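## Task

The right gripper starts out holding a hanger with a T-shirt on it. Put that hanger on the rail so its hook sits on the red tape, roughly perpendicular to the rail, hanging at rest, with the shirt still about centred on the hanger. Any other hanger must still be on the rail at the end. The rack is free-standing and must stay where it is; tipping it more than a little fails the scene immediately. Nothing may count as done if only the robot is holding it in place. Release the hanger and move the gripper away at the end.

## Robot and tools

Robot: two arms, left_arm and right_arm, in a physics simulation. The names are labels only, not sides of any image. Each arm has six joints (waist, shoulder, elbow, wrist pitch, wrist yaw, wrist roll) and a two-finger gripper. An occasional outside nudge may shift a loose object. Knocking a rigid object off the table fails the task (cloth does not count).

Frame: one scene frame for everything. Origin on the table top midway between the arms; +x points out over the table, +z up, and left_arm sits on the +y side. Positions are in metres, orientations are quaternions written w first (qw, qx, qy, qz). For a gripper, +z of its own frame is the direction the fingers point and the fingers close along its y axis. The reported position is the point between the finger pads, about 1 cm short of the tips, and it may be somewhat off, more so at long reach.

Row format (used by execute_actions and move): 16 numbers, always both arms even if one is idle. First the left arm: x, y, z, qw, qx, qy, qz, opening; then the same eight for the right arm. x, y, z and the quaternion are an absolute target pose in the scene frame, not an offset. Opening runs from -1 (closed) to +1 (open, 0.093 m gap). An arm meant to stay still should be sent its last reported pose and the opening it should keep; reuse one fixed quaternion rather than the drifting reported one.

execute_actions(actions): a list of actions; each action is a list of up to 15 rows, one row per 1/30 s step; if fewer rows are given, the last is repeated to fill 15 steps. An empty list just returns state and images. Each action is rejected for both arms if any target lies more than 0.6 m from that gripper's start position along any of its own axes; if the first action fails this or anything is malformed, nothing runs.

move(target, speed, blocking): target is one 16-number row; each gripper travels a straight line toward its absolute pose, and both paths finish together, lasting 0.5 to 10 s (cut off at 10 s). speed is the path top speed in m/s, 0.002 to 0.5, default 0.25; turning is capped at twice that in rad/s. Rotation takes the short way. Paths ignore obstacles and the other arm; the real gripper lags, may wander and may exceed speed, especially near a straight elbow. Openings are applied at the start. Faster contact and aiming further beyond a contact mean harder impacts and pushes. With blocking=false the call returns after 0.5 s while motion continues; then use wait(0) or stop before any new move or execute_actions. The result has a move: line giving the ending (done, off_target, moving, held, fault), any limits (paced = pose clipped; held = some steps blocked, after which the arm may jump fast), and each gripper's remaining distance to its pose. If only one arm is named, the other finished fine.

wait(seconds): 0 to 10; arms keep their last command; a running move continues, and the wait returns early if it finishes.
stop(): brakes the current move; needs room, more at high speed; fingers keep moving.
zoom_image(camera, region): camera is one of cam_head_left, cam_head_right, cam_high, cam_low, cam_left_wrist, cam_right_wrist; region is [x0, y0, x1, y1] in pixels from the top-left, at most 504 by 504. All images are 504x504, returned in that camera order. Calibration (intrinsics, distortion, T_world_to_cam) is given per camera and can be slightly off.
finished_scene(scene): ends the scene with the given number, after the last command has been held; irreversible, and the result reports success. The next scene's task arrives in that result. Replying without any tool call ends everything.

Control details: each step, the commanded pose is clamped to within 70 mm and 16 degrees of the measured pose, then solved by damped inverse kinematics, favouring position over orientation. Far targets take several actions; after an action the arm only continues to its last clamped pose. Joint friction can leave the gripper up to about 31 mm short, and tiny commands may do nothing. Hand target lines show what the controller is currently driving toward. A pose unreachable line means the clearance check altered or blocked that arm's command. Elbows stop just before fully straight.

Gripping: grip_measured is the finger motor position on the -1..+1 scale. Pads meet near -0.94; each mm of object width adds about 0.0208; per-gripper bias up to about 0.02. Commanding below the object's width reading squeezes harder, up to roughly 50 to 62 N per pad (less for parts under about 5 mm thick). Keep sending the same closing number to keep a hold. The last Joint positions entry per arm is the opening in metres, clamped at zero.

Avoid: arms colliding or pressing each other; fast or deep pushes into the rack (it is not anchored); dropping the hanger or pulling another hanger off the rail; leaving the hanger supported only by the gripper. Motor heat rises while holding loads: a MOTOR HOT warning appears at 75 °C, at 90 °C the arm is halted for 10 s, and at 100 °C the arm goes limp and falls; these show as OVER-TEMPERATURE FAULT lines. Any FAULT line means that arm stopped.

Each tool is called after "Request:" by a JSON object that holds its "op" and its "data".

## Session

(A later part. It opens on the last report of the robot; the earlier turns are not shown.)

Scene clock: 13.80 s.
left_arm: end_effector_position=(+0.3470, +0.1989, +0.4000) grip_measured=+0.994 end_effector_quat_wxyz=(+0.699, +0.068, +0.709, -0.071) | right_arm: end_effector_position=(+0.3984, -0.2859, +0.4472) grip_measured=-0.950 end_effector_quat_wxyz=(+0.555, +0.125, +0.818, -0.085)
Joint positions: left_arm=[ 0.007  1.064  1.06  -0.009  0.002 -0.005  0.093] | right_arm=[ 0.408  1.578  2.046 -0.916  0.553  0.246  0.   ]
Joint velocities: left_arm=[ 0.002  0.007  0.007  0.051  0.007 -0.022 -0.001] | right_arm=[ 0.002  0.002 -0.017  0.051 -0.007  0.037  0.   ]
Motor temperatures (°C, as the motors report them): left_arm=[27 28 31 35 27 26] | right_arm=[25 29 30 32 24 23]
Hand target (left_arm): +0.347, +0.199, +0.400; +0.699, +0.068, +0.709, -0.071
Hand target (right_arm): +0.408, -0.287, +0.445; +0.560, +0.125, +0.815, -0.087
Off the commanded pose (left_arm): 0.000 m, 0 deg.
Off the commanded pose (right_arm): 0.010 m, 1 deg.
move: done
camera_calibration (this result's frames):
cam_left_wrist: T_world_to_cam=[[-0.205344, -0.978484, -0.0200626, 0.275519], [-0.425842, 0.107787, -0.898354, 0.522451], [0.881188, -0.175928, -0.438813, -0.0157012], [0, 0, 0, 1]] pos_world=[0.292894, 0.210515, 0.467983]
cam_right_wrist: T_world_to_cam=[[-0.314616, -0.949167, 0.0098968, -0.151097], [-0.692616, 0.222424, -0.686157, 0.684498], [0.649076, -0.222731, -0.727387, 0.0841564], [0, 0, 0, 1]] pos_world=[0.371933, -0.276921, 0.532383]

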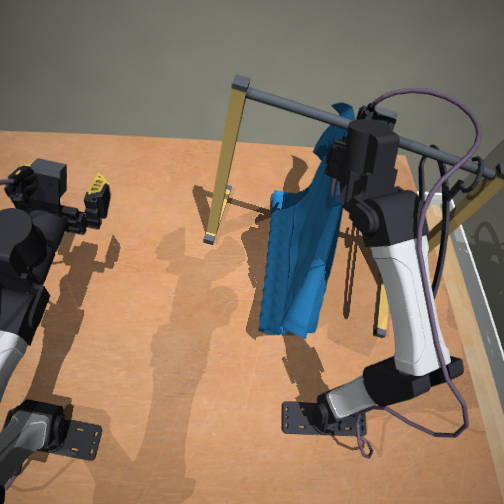

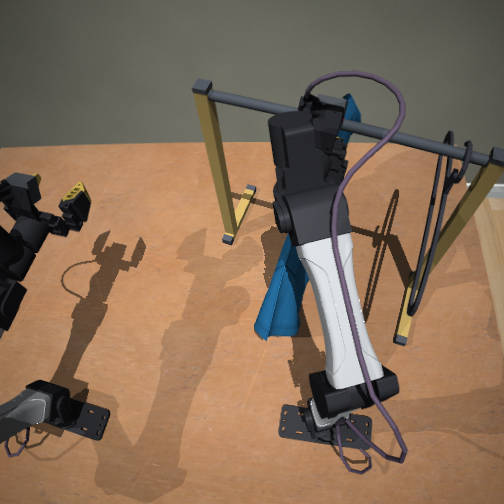

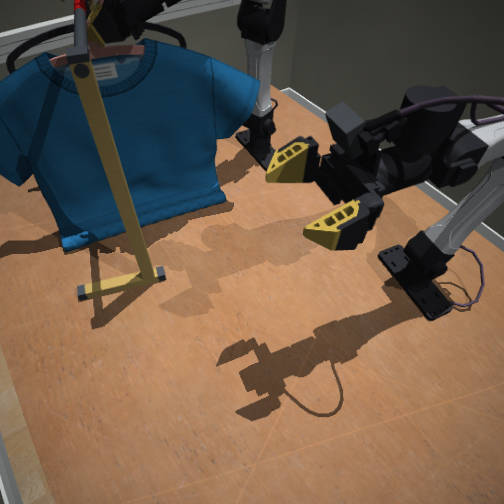

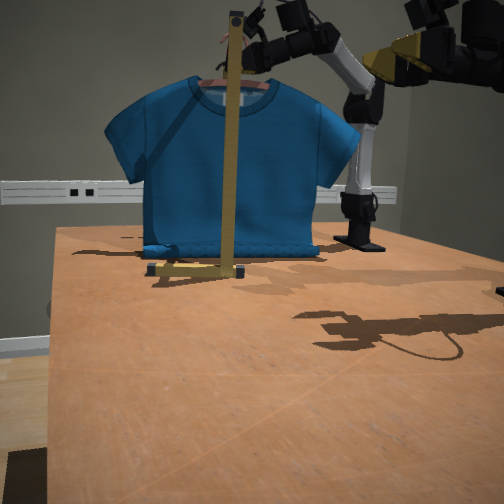

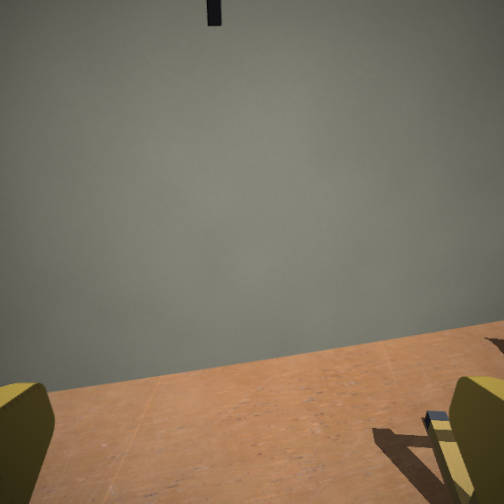

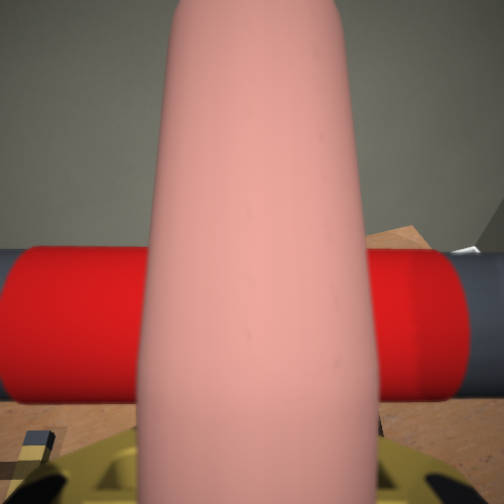

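Request:
{"op": "move", "data": {"target": [0.347,0.199,0.400,0.699,0.068,0.709,-0.071,1,0.405,-0.286,0.424,0.560,0.1253,0.8145,-0.0862,-1], "speed": 0.03}}

Request:
{"op": "zoom_image", "data": {"camera": "cam_low", "region": [190, 0, 300, 110]}}

Scene clock: 15.30 s.
left_arm: end_effector_position=(+0.3470, +0.1989, +0.4000) grip_measured=+0.994 end_effector_quat_wxyz=(+0.699, +0.068, +0.709, -0.071) | right_arm: end_effector_position=(+0.4059, -0.2835, +0.4217) grip_measured=-0.950 end_effector_quat_wxyz=(+0.553, +0.124, +0.819, -0.086)
Joint positions: left_arm=[ 0.007  1.064  1.06  -0.009  0.002 -0.005  0.093] | right_arm=[ 0.408  1.539  1.885 -0.799  0.553  0.246  0.   ]
Joint velocities: left_arm=[-0.007  0.012  0.022 -0.11  -0.022 -0.007  0.001] | right_arm=[-0.007 -0.002 -0.012  0.007 -0.051  0.007  0.   ]
Motor temperatures (°C, as the motors report them): left_arm=[27 28 32 35 27 26] | right_arm=[25 29 30 32 24 23]
Hand target (left_arm): +0.347, +0.199, +0.400; +0.699, +0.068, +0.709, -0.071
Hand target (right_arm): +0.405, -0.286, +0.424; +0.560, +0.125, +0.815, -0.086
Off the commanded pose (left_arm): 0.000 m, 0 deg.
Off the commanded pose (right_arm): 0.004 m, 1 deg.
move: done
camera_calibration (this result's frames):
cam_left_wrist: T_world_to_cam=[[-0.205344, -0.978484, -0.0200626, 0.275519], [-0.425842, 0.107787, -0.898354, 0.522451], [0.881188, -0.175928, -0.438813, -0.0157012], [0, 0, 0, 1]] pos_world=[0.292894, 0.210515, 0.467983]
cam_right_wrist: T_world_to_cam=[[-0.314105, -0.949302, 0.0127642, -0.147731], [-0.695826, 0.221047, -0.683348, 0.671365], [0.645882, -0.223525, -0.729982, 0.0634469], [0, 0, 0, 1]] pos_world=[0.379771, -0.274463, 0.506976]

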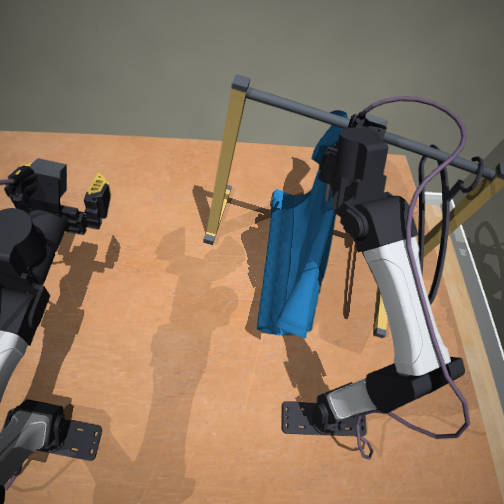

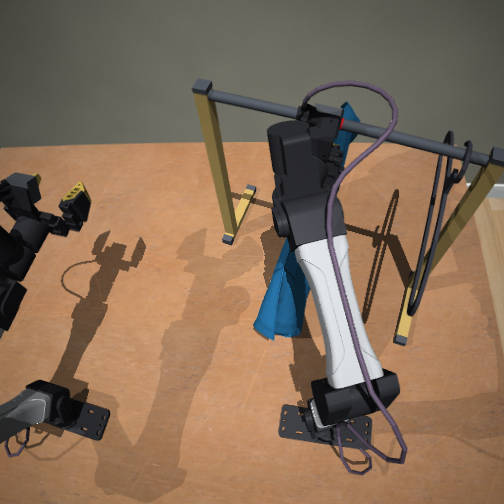

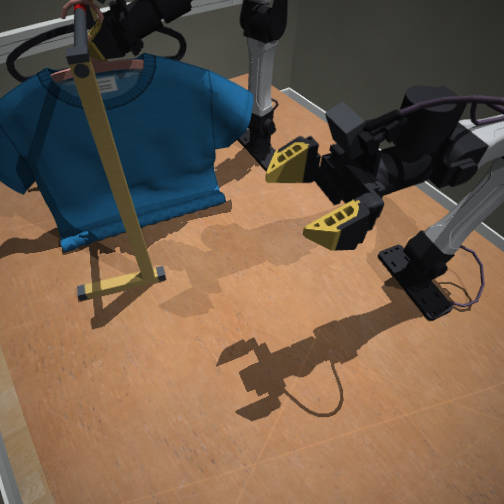

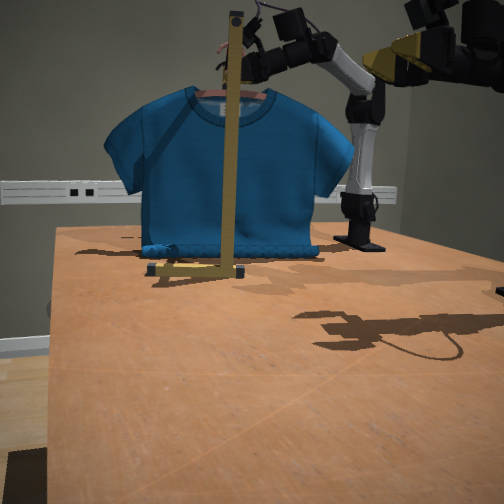

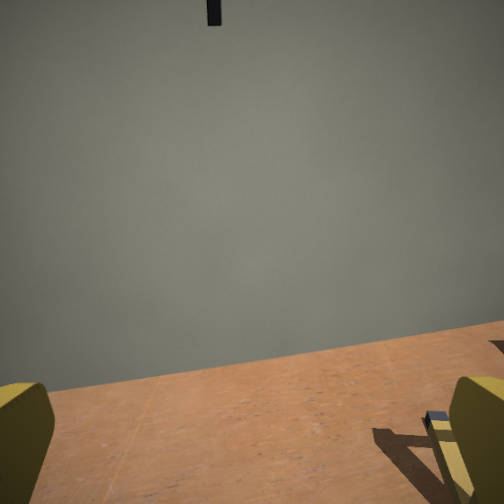

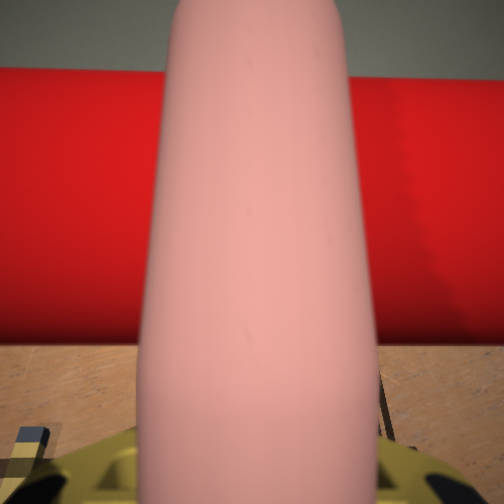

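Region (190, 0, 300, 110) of cam_low's 504x504 image, scaled by 4.582, with more detail than that image has.

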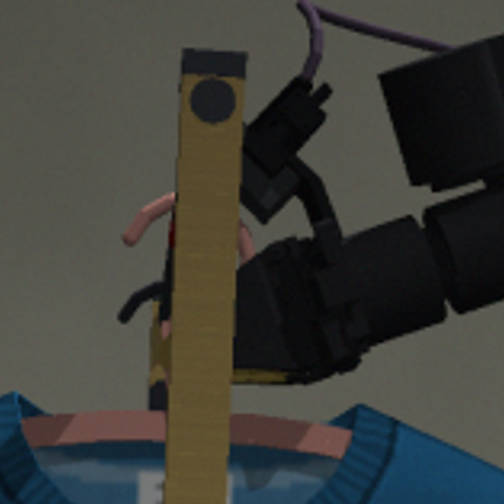

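The hook is seated on the tape. Releasing gently.

Request:
{"op": "execute_actions", "data": {"actions": [[[0.347,0.199,0.400,0.699,0.068,0.709,-0.071,1,0.4055,-0.284,0.422,0.555,0.124,0.818,-0.086,-0.85],[0.347,0.199,0.400,0.699,0.068,0.709,-0.071,1,0.4055,-0.284,0.422,0.555,0.124,0.818,-0.086,-0.82],[0.347,0.199,0.400,0.699,0.068,0.709,-0.071,1,0.4055,-0.284,0.422,0.555,0.124,0.818,-0.086,-0.80],[0.347,0.199,0.400,0.699,0.068,0.709,-0.071,1,0.4055,-0.284,0.422,0.555,0.124,0.818,-0.086,-0.78],[0.347,0.199,0.400,0.699,0.068,0.709,-0.071,1,0.4055,-0.284,0.422,0.555,0.124,0.818,-0.086,-0.76],[0.347,0.199,0.400,0.699,0.068,0.709,-0.071,1,0.4055,-0.284,0.422,0.555,0.124,0.818,-0.086,-0.75],[0.347,0.199,0.400,0.699,0.068,0.709,-0.071,1,0.4055,-0.284,0.422,0.555,0.124,0.818,-0.086,-0.74],[0.347,0.199,0.400,0.699,0.068,0.709,-0.071,1,0.4055,-0.284,0.422,0.555,0.124,0.818,-0.086,-0.73],[0.347,0.199,0.400,0.699,0.068,0.709,-0.071,1,0.4055,-0.284,0.422,0.555,0.124,0.818,-0.086,-0.71],[0.347,0.199,0.400,0.699,0.068,0.709,-0.071,1,0.4055,-0.284,0.422,0.555,0.124,0.818,-0.086,-0.68],[0.347,0.199,0.400,0.699,0.068,0.709,-0.071,1,0.4055,-0.284,0.422,0.555,0.124,0.818,-0.086,-0.62],[0.347,0.199,0.400,0.699,0.068,0.709,-0.071,1,0.4055,-0.284,0.422,0.555,0.124,0.818,-0.086,-0.5],[0.347,0.199,0.400,0.699,0.068,0.709,-0.071,1,0.4055,-0.284,0.422,0.555,0.124,0.818,-0.086,-0.35],[0.347,0.199,0.400,0.699,0.068,0.709,-0.071,1,0.4055,-0.284,0.422,0.555,0.124,0.818,-0.086,-0.2],[0.347,0.199,0.400,0.699,0.068,0.709,-0.071,1,0.4055,-0.284,0.422,0.555,0.124,0.818,-0.086,0.0]]]}}

Scene clock: 16.40 s.
left_arm: end_effector_position=(+0.3470, +0.1989, +0.4000) grip_measured=+0.994 end_effector_quat_wxyz=(+0.699, +0.068, +0.709, -0.071) | right_arm: end_effector_position=(+0.4061, -0.2834, +0.4218) grip_measured=-0.110 end_effector_quat_wxyz=(+0.554, +0.124, +0.819, -0.086)
Joint positions: left_arm=[ 0.007  1.064  1.06  -0.009  0.002 -0.005  0.093] | right_arm=[ 0.408  1.539  1.884 -0.797  0.553  0.246  0.04 ]
Joint velocities: left_arm=[ 0.012  0.002 -0.012 -0.037 -0.022 -0.007  0.   ] | right_arm=[-0.002 -0.022 -0.007 -0.007  0.037  0.051  0.223]
Motor temperatures (°C, as the motors report them): left_arm=[27 28 32 36 27 26] | right_arm=[25 29 30 32 24 23]
Hand target (left_arm): +0.347, +0.199, +0.400; +0.699, +0.068, +0.709, -0.071
Hand target (right_arm): +0.405, -0.284, +0.422; +0.555, +0.124, +0.818, -0.086
Off the commanded pose (left_arm): 0.000 m, 0 deg.
Off the commanded pose (right_arm): 0.001 m, 0 deg.
camera_calibration (this result's frames):
cam_left_wrist: T_world_to_cam=[[-0.205344, -0.978484, -0.0200626, 0.275519], [-0.425842, 0.107787, -0.898354, 0.522451], [0.881188, -0.175928, -0.438813, -0.0157012], [0, 0, 0, 1]] pos_world=[0.292894, 0.210515, 0.467983]
cam_right_wrist: T_world_to_cam=[[-0.314123, -0.949308, 0.0118816, -0.14721], [-0.694829, 0.221352, -0.684263, 0.671678], [0.646947, -0.223198, -0.729138, 0.0627131], [0, 0, 0, 1]] pos_world=[0.379887, -0.274427, 0.50708]

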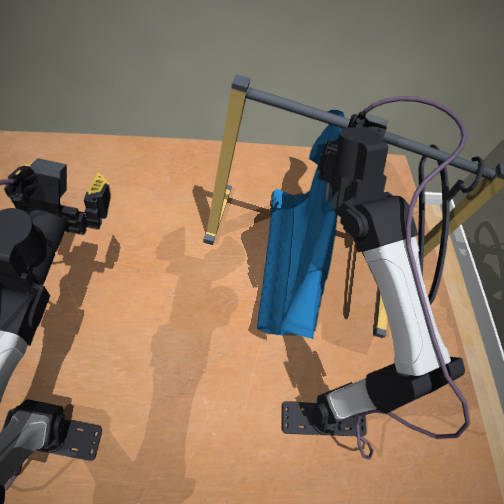

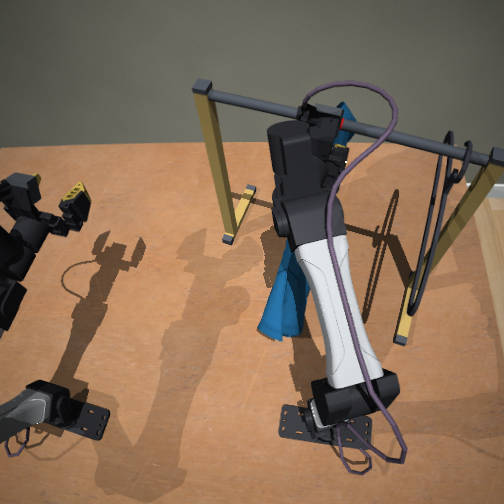

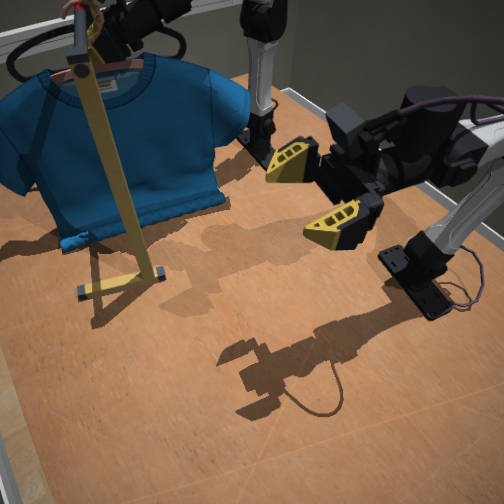

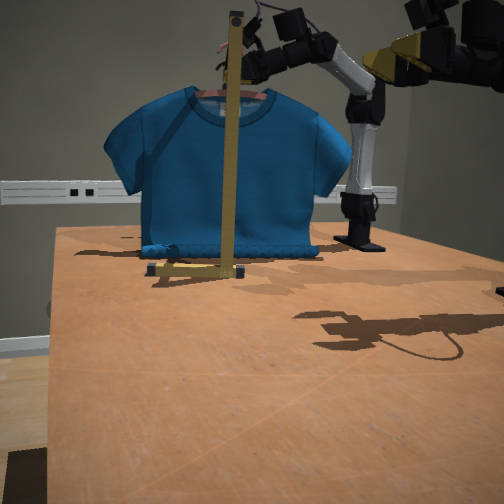

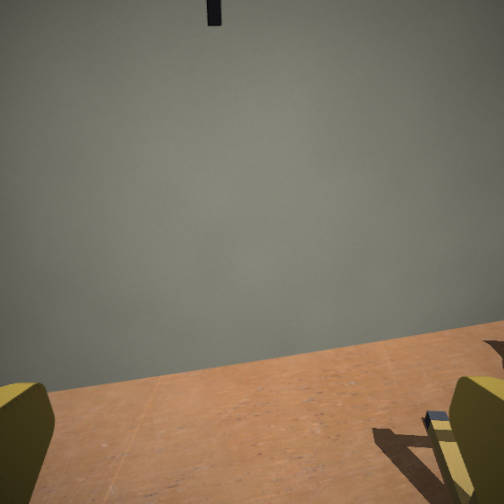

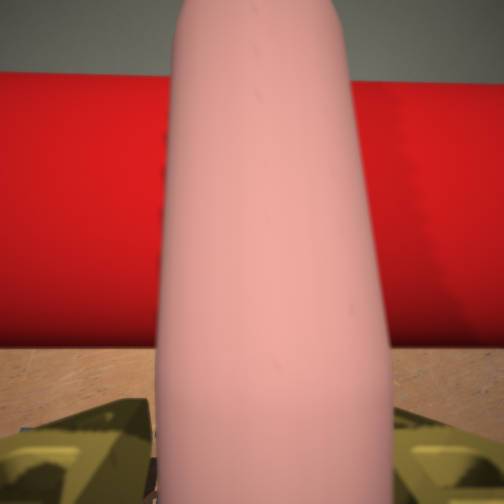

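Request:
{"op": "move", "data": {"target": [0.347,0.199,0.400,0.699,0.068,0.709,-0.071,1,0.225,-0.235,0.50,0.6082,-0.0346,0.7926,0.0265,0.6], "speed": 0.15}}

Scene clock: 18.63 s.
left_arm: end_effector_position=(+0.3470, +0.1989, +0.4000) grip_measured=+0.994 end_effector_quat_wxyz=(+0.699, +0.068, +0.709, -0.071) | right_arm: end_effector_position=(+0.2290, -0.2329, +0.5000) grip_measured=+0.597 end_effector_quat_wxyz=(+0.609, -0.036, +0.792, +0.027)
Joint positions: left_arm=[ 0.007  1.064  1.06  -0.009  0.002 -0.005  0.093] | right_arm=[ 0.822  1.134  1.903 -1.084  0.597  0.179  0.074]
Joint velocities: left_arm=[-0.027 -0.012  0.002 -0.022  0.022  0.022  0.   ] | right_arm=[ 0.002 -0.012  0.012 -0.037 -0.066  0.007 -0.001]
Motor temperatures (°C, as the motors report them): left_arm=[27 28 32 36 27 26] | right_arm=[25 29 30 32 24 23]
Hand target (left_arm): +0.347, +0.199, +0.400; +0.699, +0.068, +0.709, -0.071
Hand target (right_arm): +0.224, -0.235, +0.501; +0.607, -0.036, +0.793, +0.026
Off the commanded pose (left_arm): 0.000 m, 0 deg.
Off the commanded pose (right_arm): 0.005 m, 0 deg.
move: done
camera_calibration (this result's frames):
cam_left_wrist: T_world_to_cam=[[-0.205344, -0.978484, -0.0200626, 0.275519], [-0.425842, 0.107787, -0.898354, 0.522451], [0.881188, -0.175928, -0.438813, -0.0157012], [0, 0, 0, 1]] pos_world=[0.292894, 0.210515, 0.467983]
cam_right_wrist: T_world_to_cam=[[0.0719271, -0.997369, 0.00898638, -0.253937], [-0.638757, -0.0529811, -0.767583, 0.555851], [0.766039, 0.0494699, -0.640887, 0.23774], [0, 0, 0, 1]] pos_world=[0.191201, -0.235581, 0.581308]

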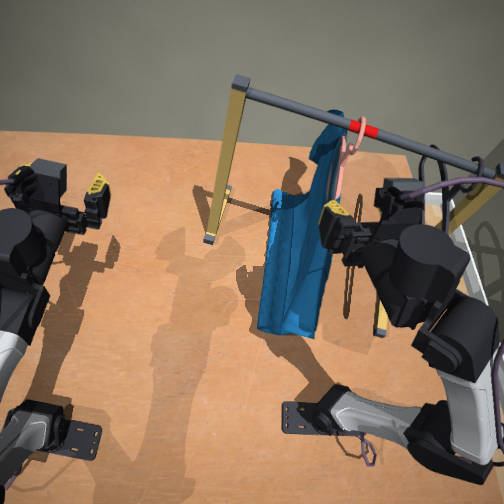

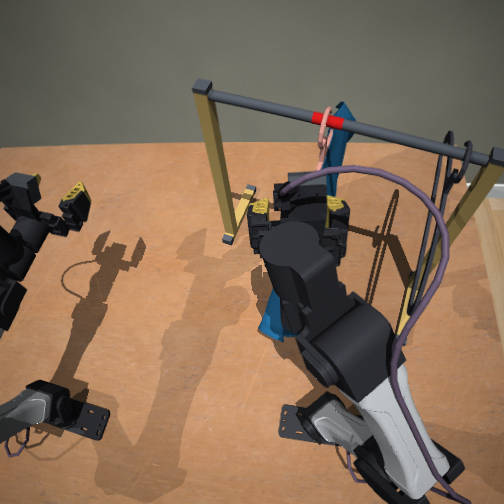

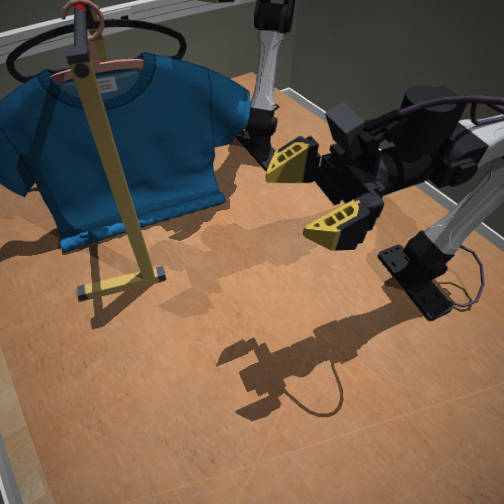

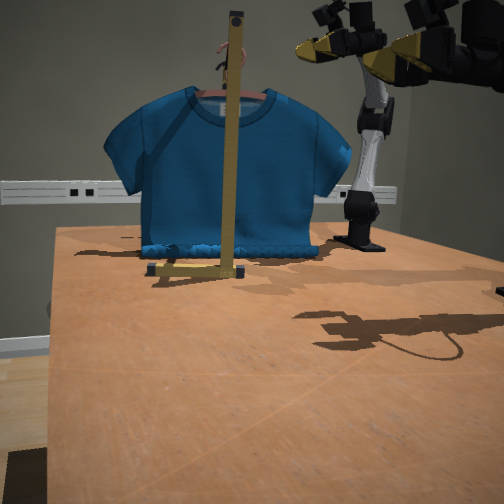

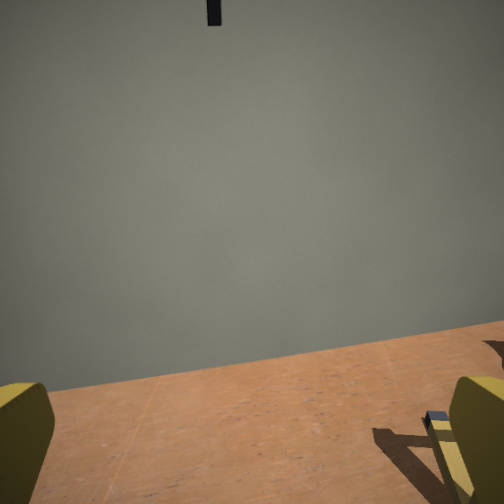

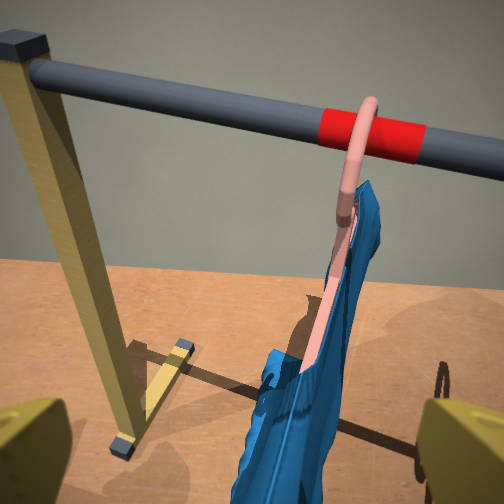

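Request:
{"op": "move", "data": {"target": [0.347,0.199,0.400,0.699,0.068,0.709,-0.071,1,0.17,-0.12,0.50,0.5625,-0.3036,0.7330,0.2330,0.6], "speed": 0.35}}

Scene clock: 20.43 s.
left_arm: end_effector_position=(+0.3470, +0.1989, +0.4000) grip_measured=+0.994 end_effector_quat_wxyz=(+0.699, +0.068, +0.709, -0.071) | right_arm: end_effector_position=(+0.1671, -0.1284, +0.5069) grip_measured=+0.597 end_effector_quat_wxyz=(+0.569, -0.291, +0.734, +0.232)
Joint positions: left_arm=[ 0.007  1.064  1.06  -0.009  0.002 -0.005  0.093] | right_arm=[ 0.975  1.113  1.903 -1.039  0.097  0.035  0.074]
Joint velocities: left_arm=[-0.002  0.012 -0.002  0.007  0.007 -0.081 -0.   ] | right_arm=[-0.002  0.007  0.017 -0.051 -0.022  0.007  0.001]
Motor temperatures (°C, as the motors report them): left_arm=[27 28 32 36 27 26] | right_arm=[25 29 30 33 24 23]
Hand target (left_arm): +0.347, +0.199, +0.400; +0.699, +0.068, +0.709, -0.071
Hand target (right_arm): +0.167, -0.121, +0.501; +0.561, -0.304, +0.734, +0.233
Off the commanded pose (left_arm): 0.000 m, 0 deg.
Off the commanded pose (right_arm): 0.011 m, 2 deg.
move: off_target (right_arm)
camera_calibration (this result's frames):
cam_left_wrist: T_world_to_cam=[[-0.205344, -0.978484, -0.0200626, 0.275519], [-0.425842, 0.107787, -0.898354, 0.522451], [0.881188, -0.175928, -0.438813, -0.0157012], [0, 0, 0, 1]] pos_world=[0.292894, 0.210515, 0.467983]
cam_right_wrist: T_world_to_cam=[[0.676993, -0.735981, -0.00342164, -0.206576], [-0.467266, -0.426214, -0.774599, 0.45414], [0.568632, 0.525997, -0.632443, 0.374274], [0, 0, 0, 1]] pos_world=[0.139231, -0.155342, 0.587777]

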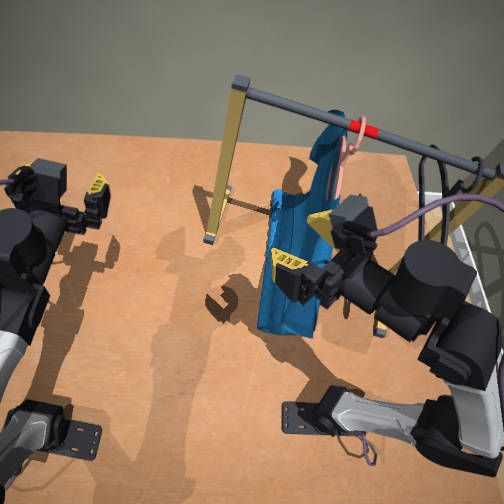

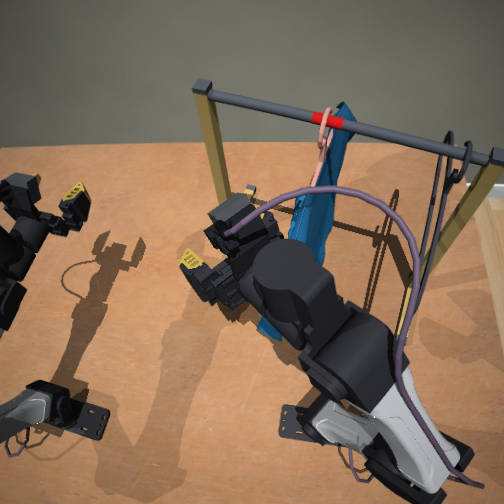

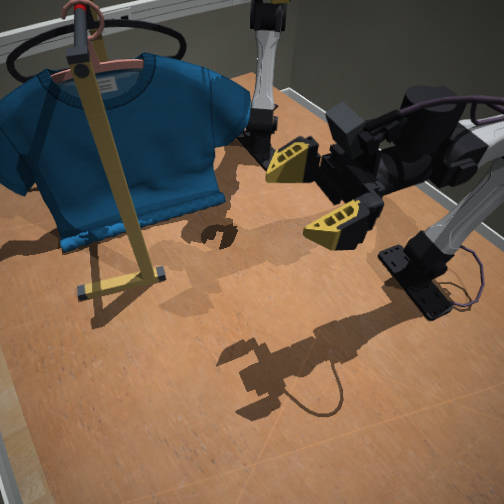

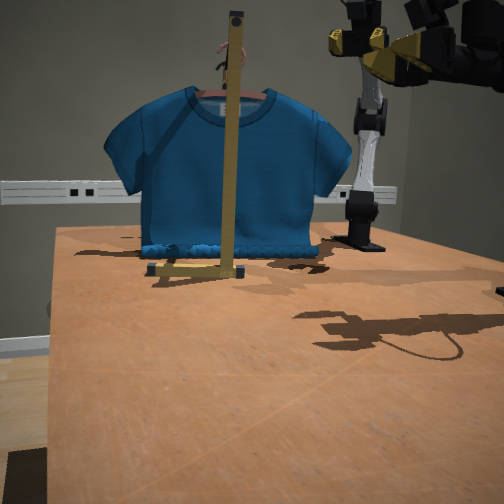

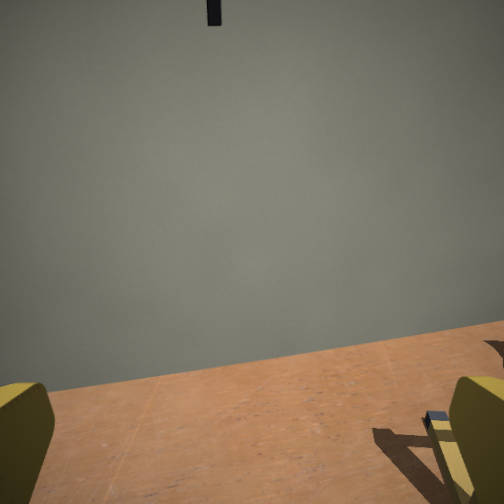

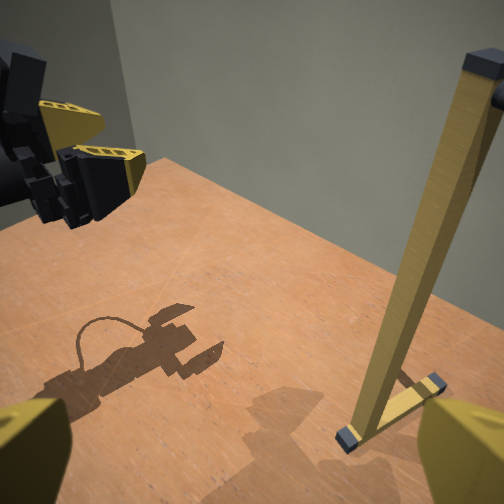

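Request:
{"op": "finished_scene", "data": {"scene": 2}}

The scene is finished: the task was done.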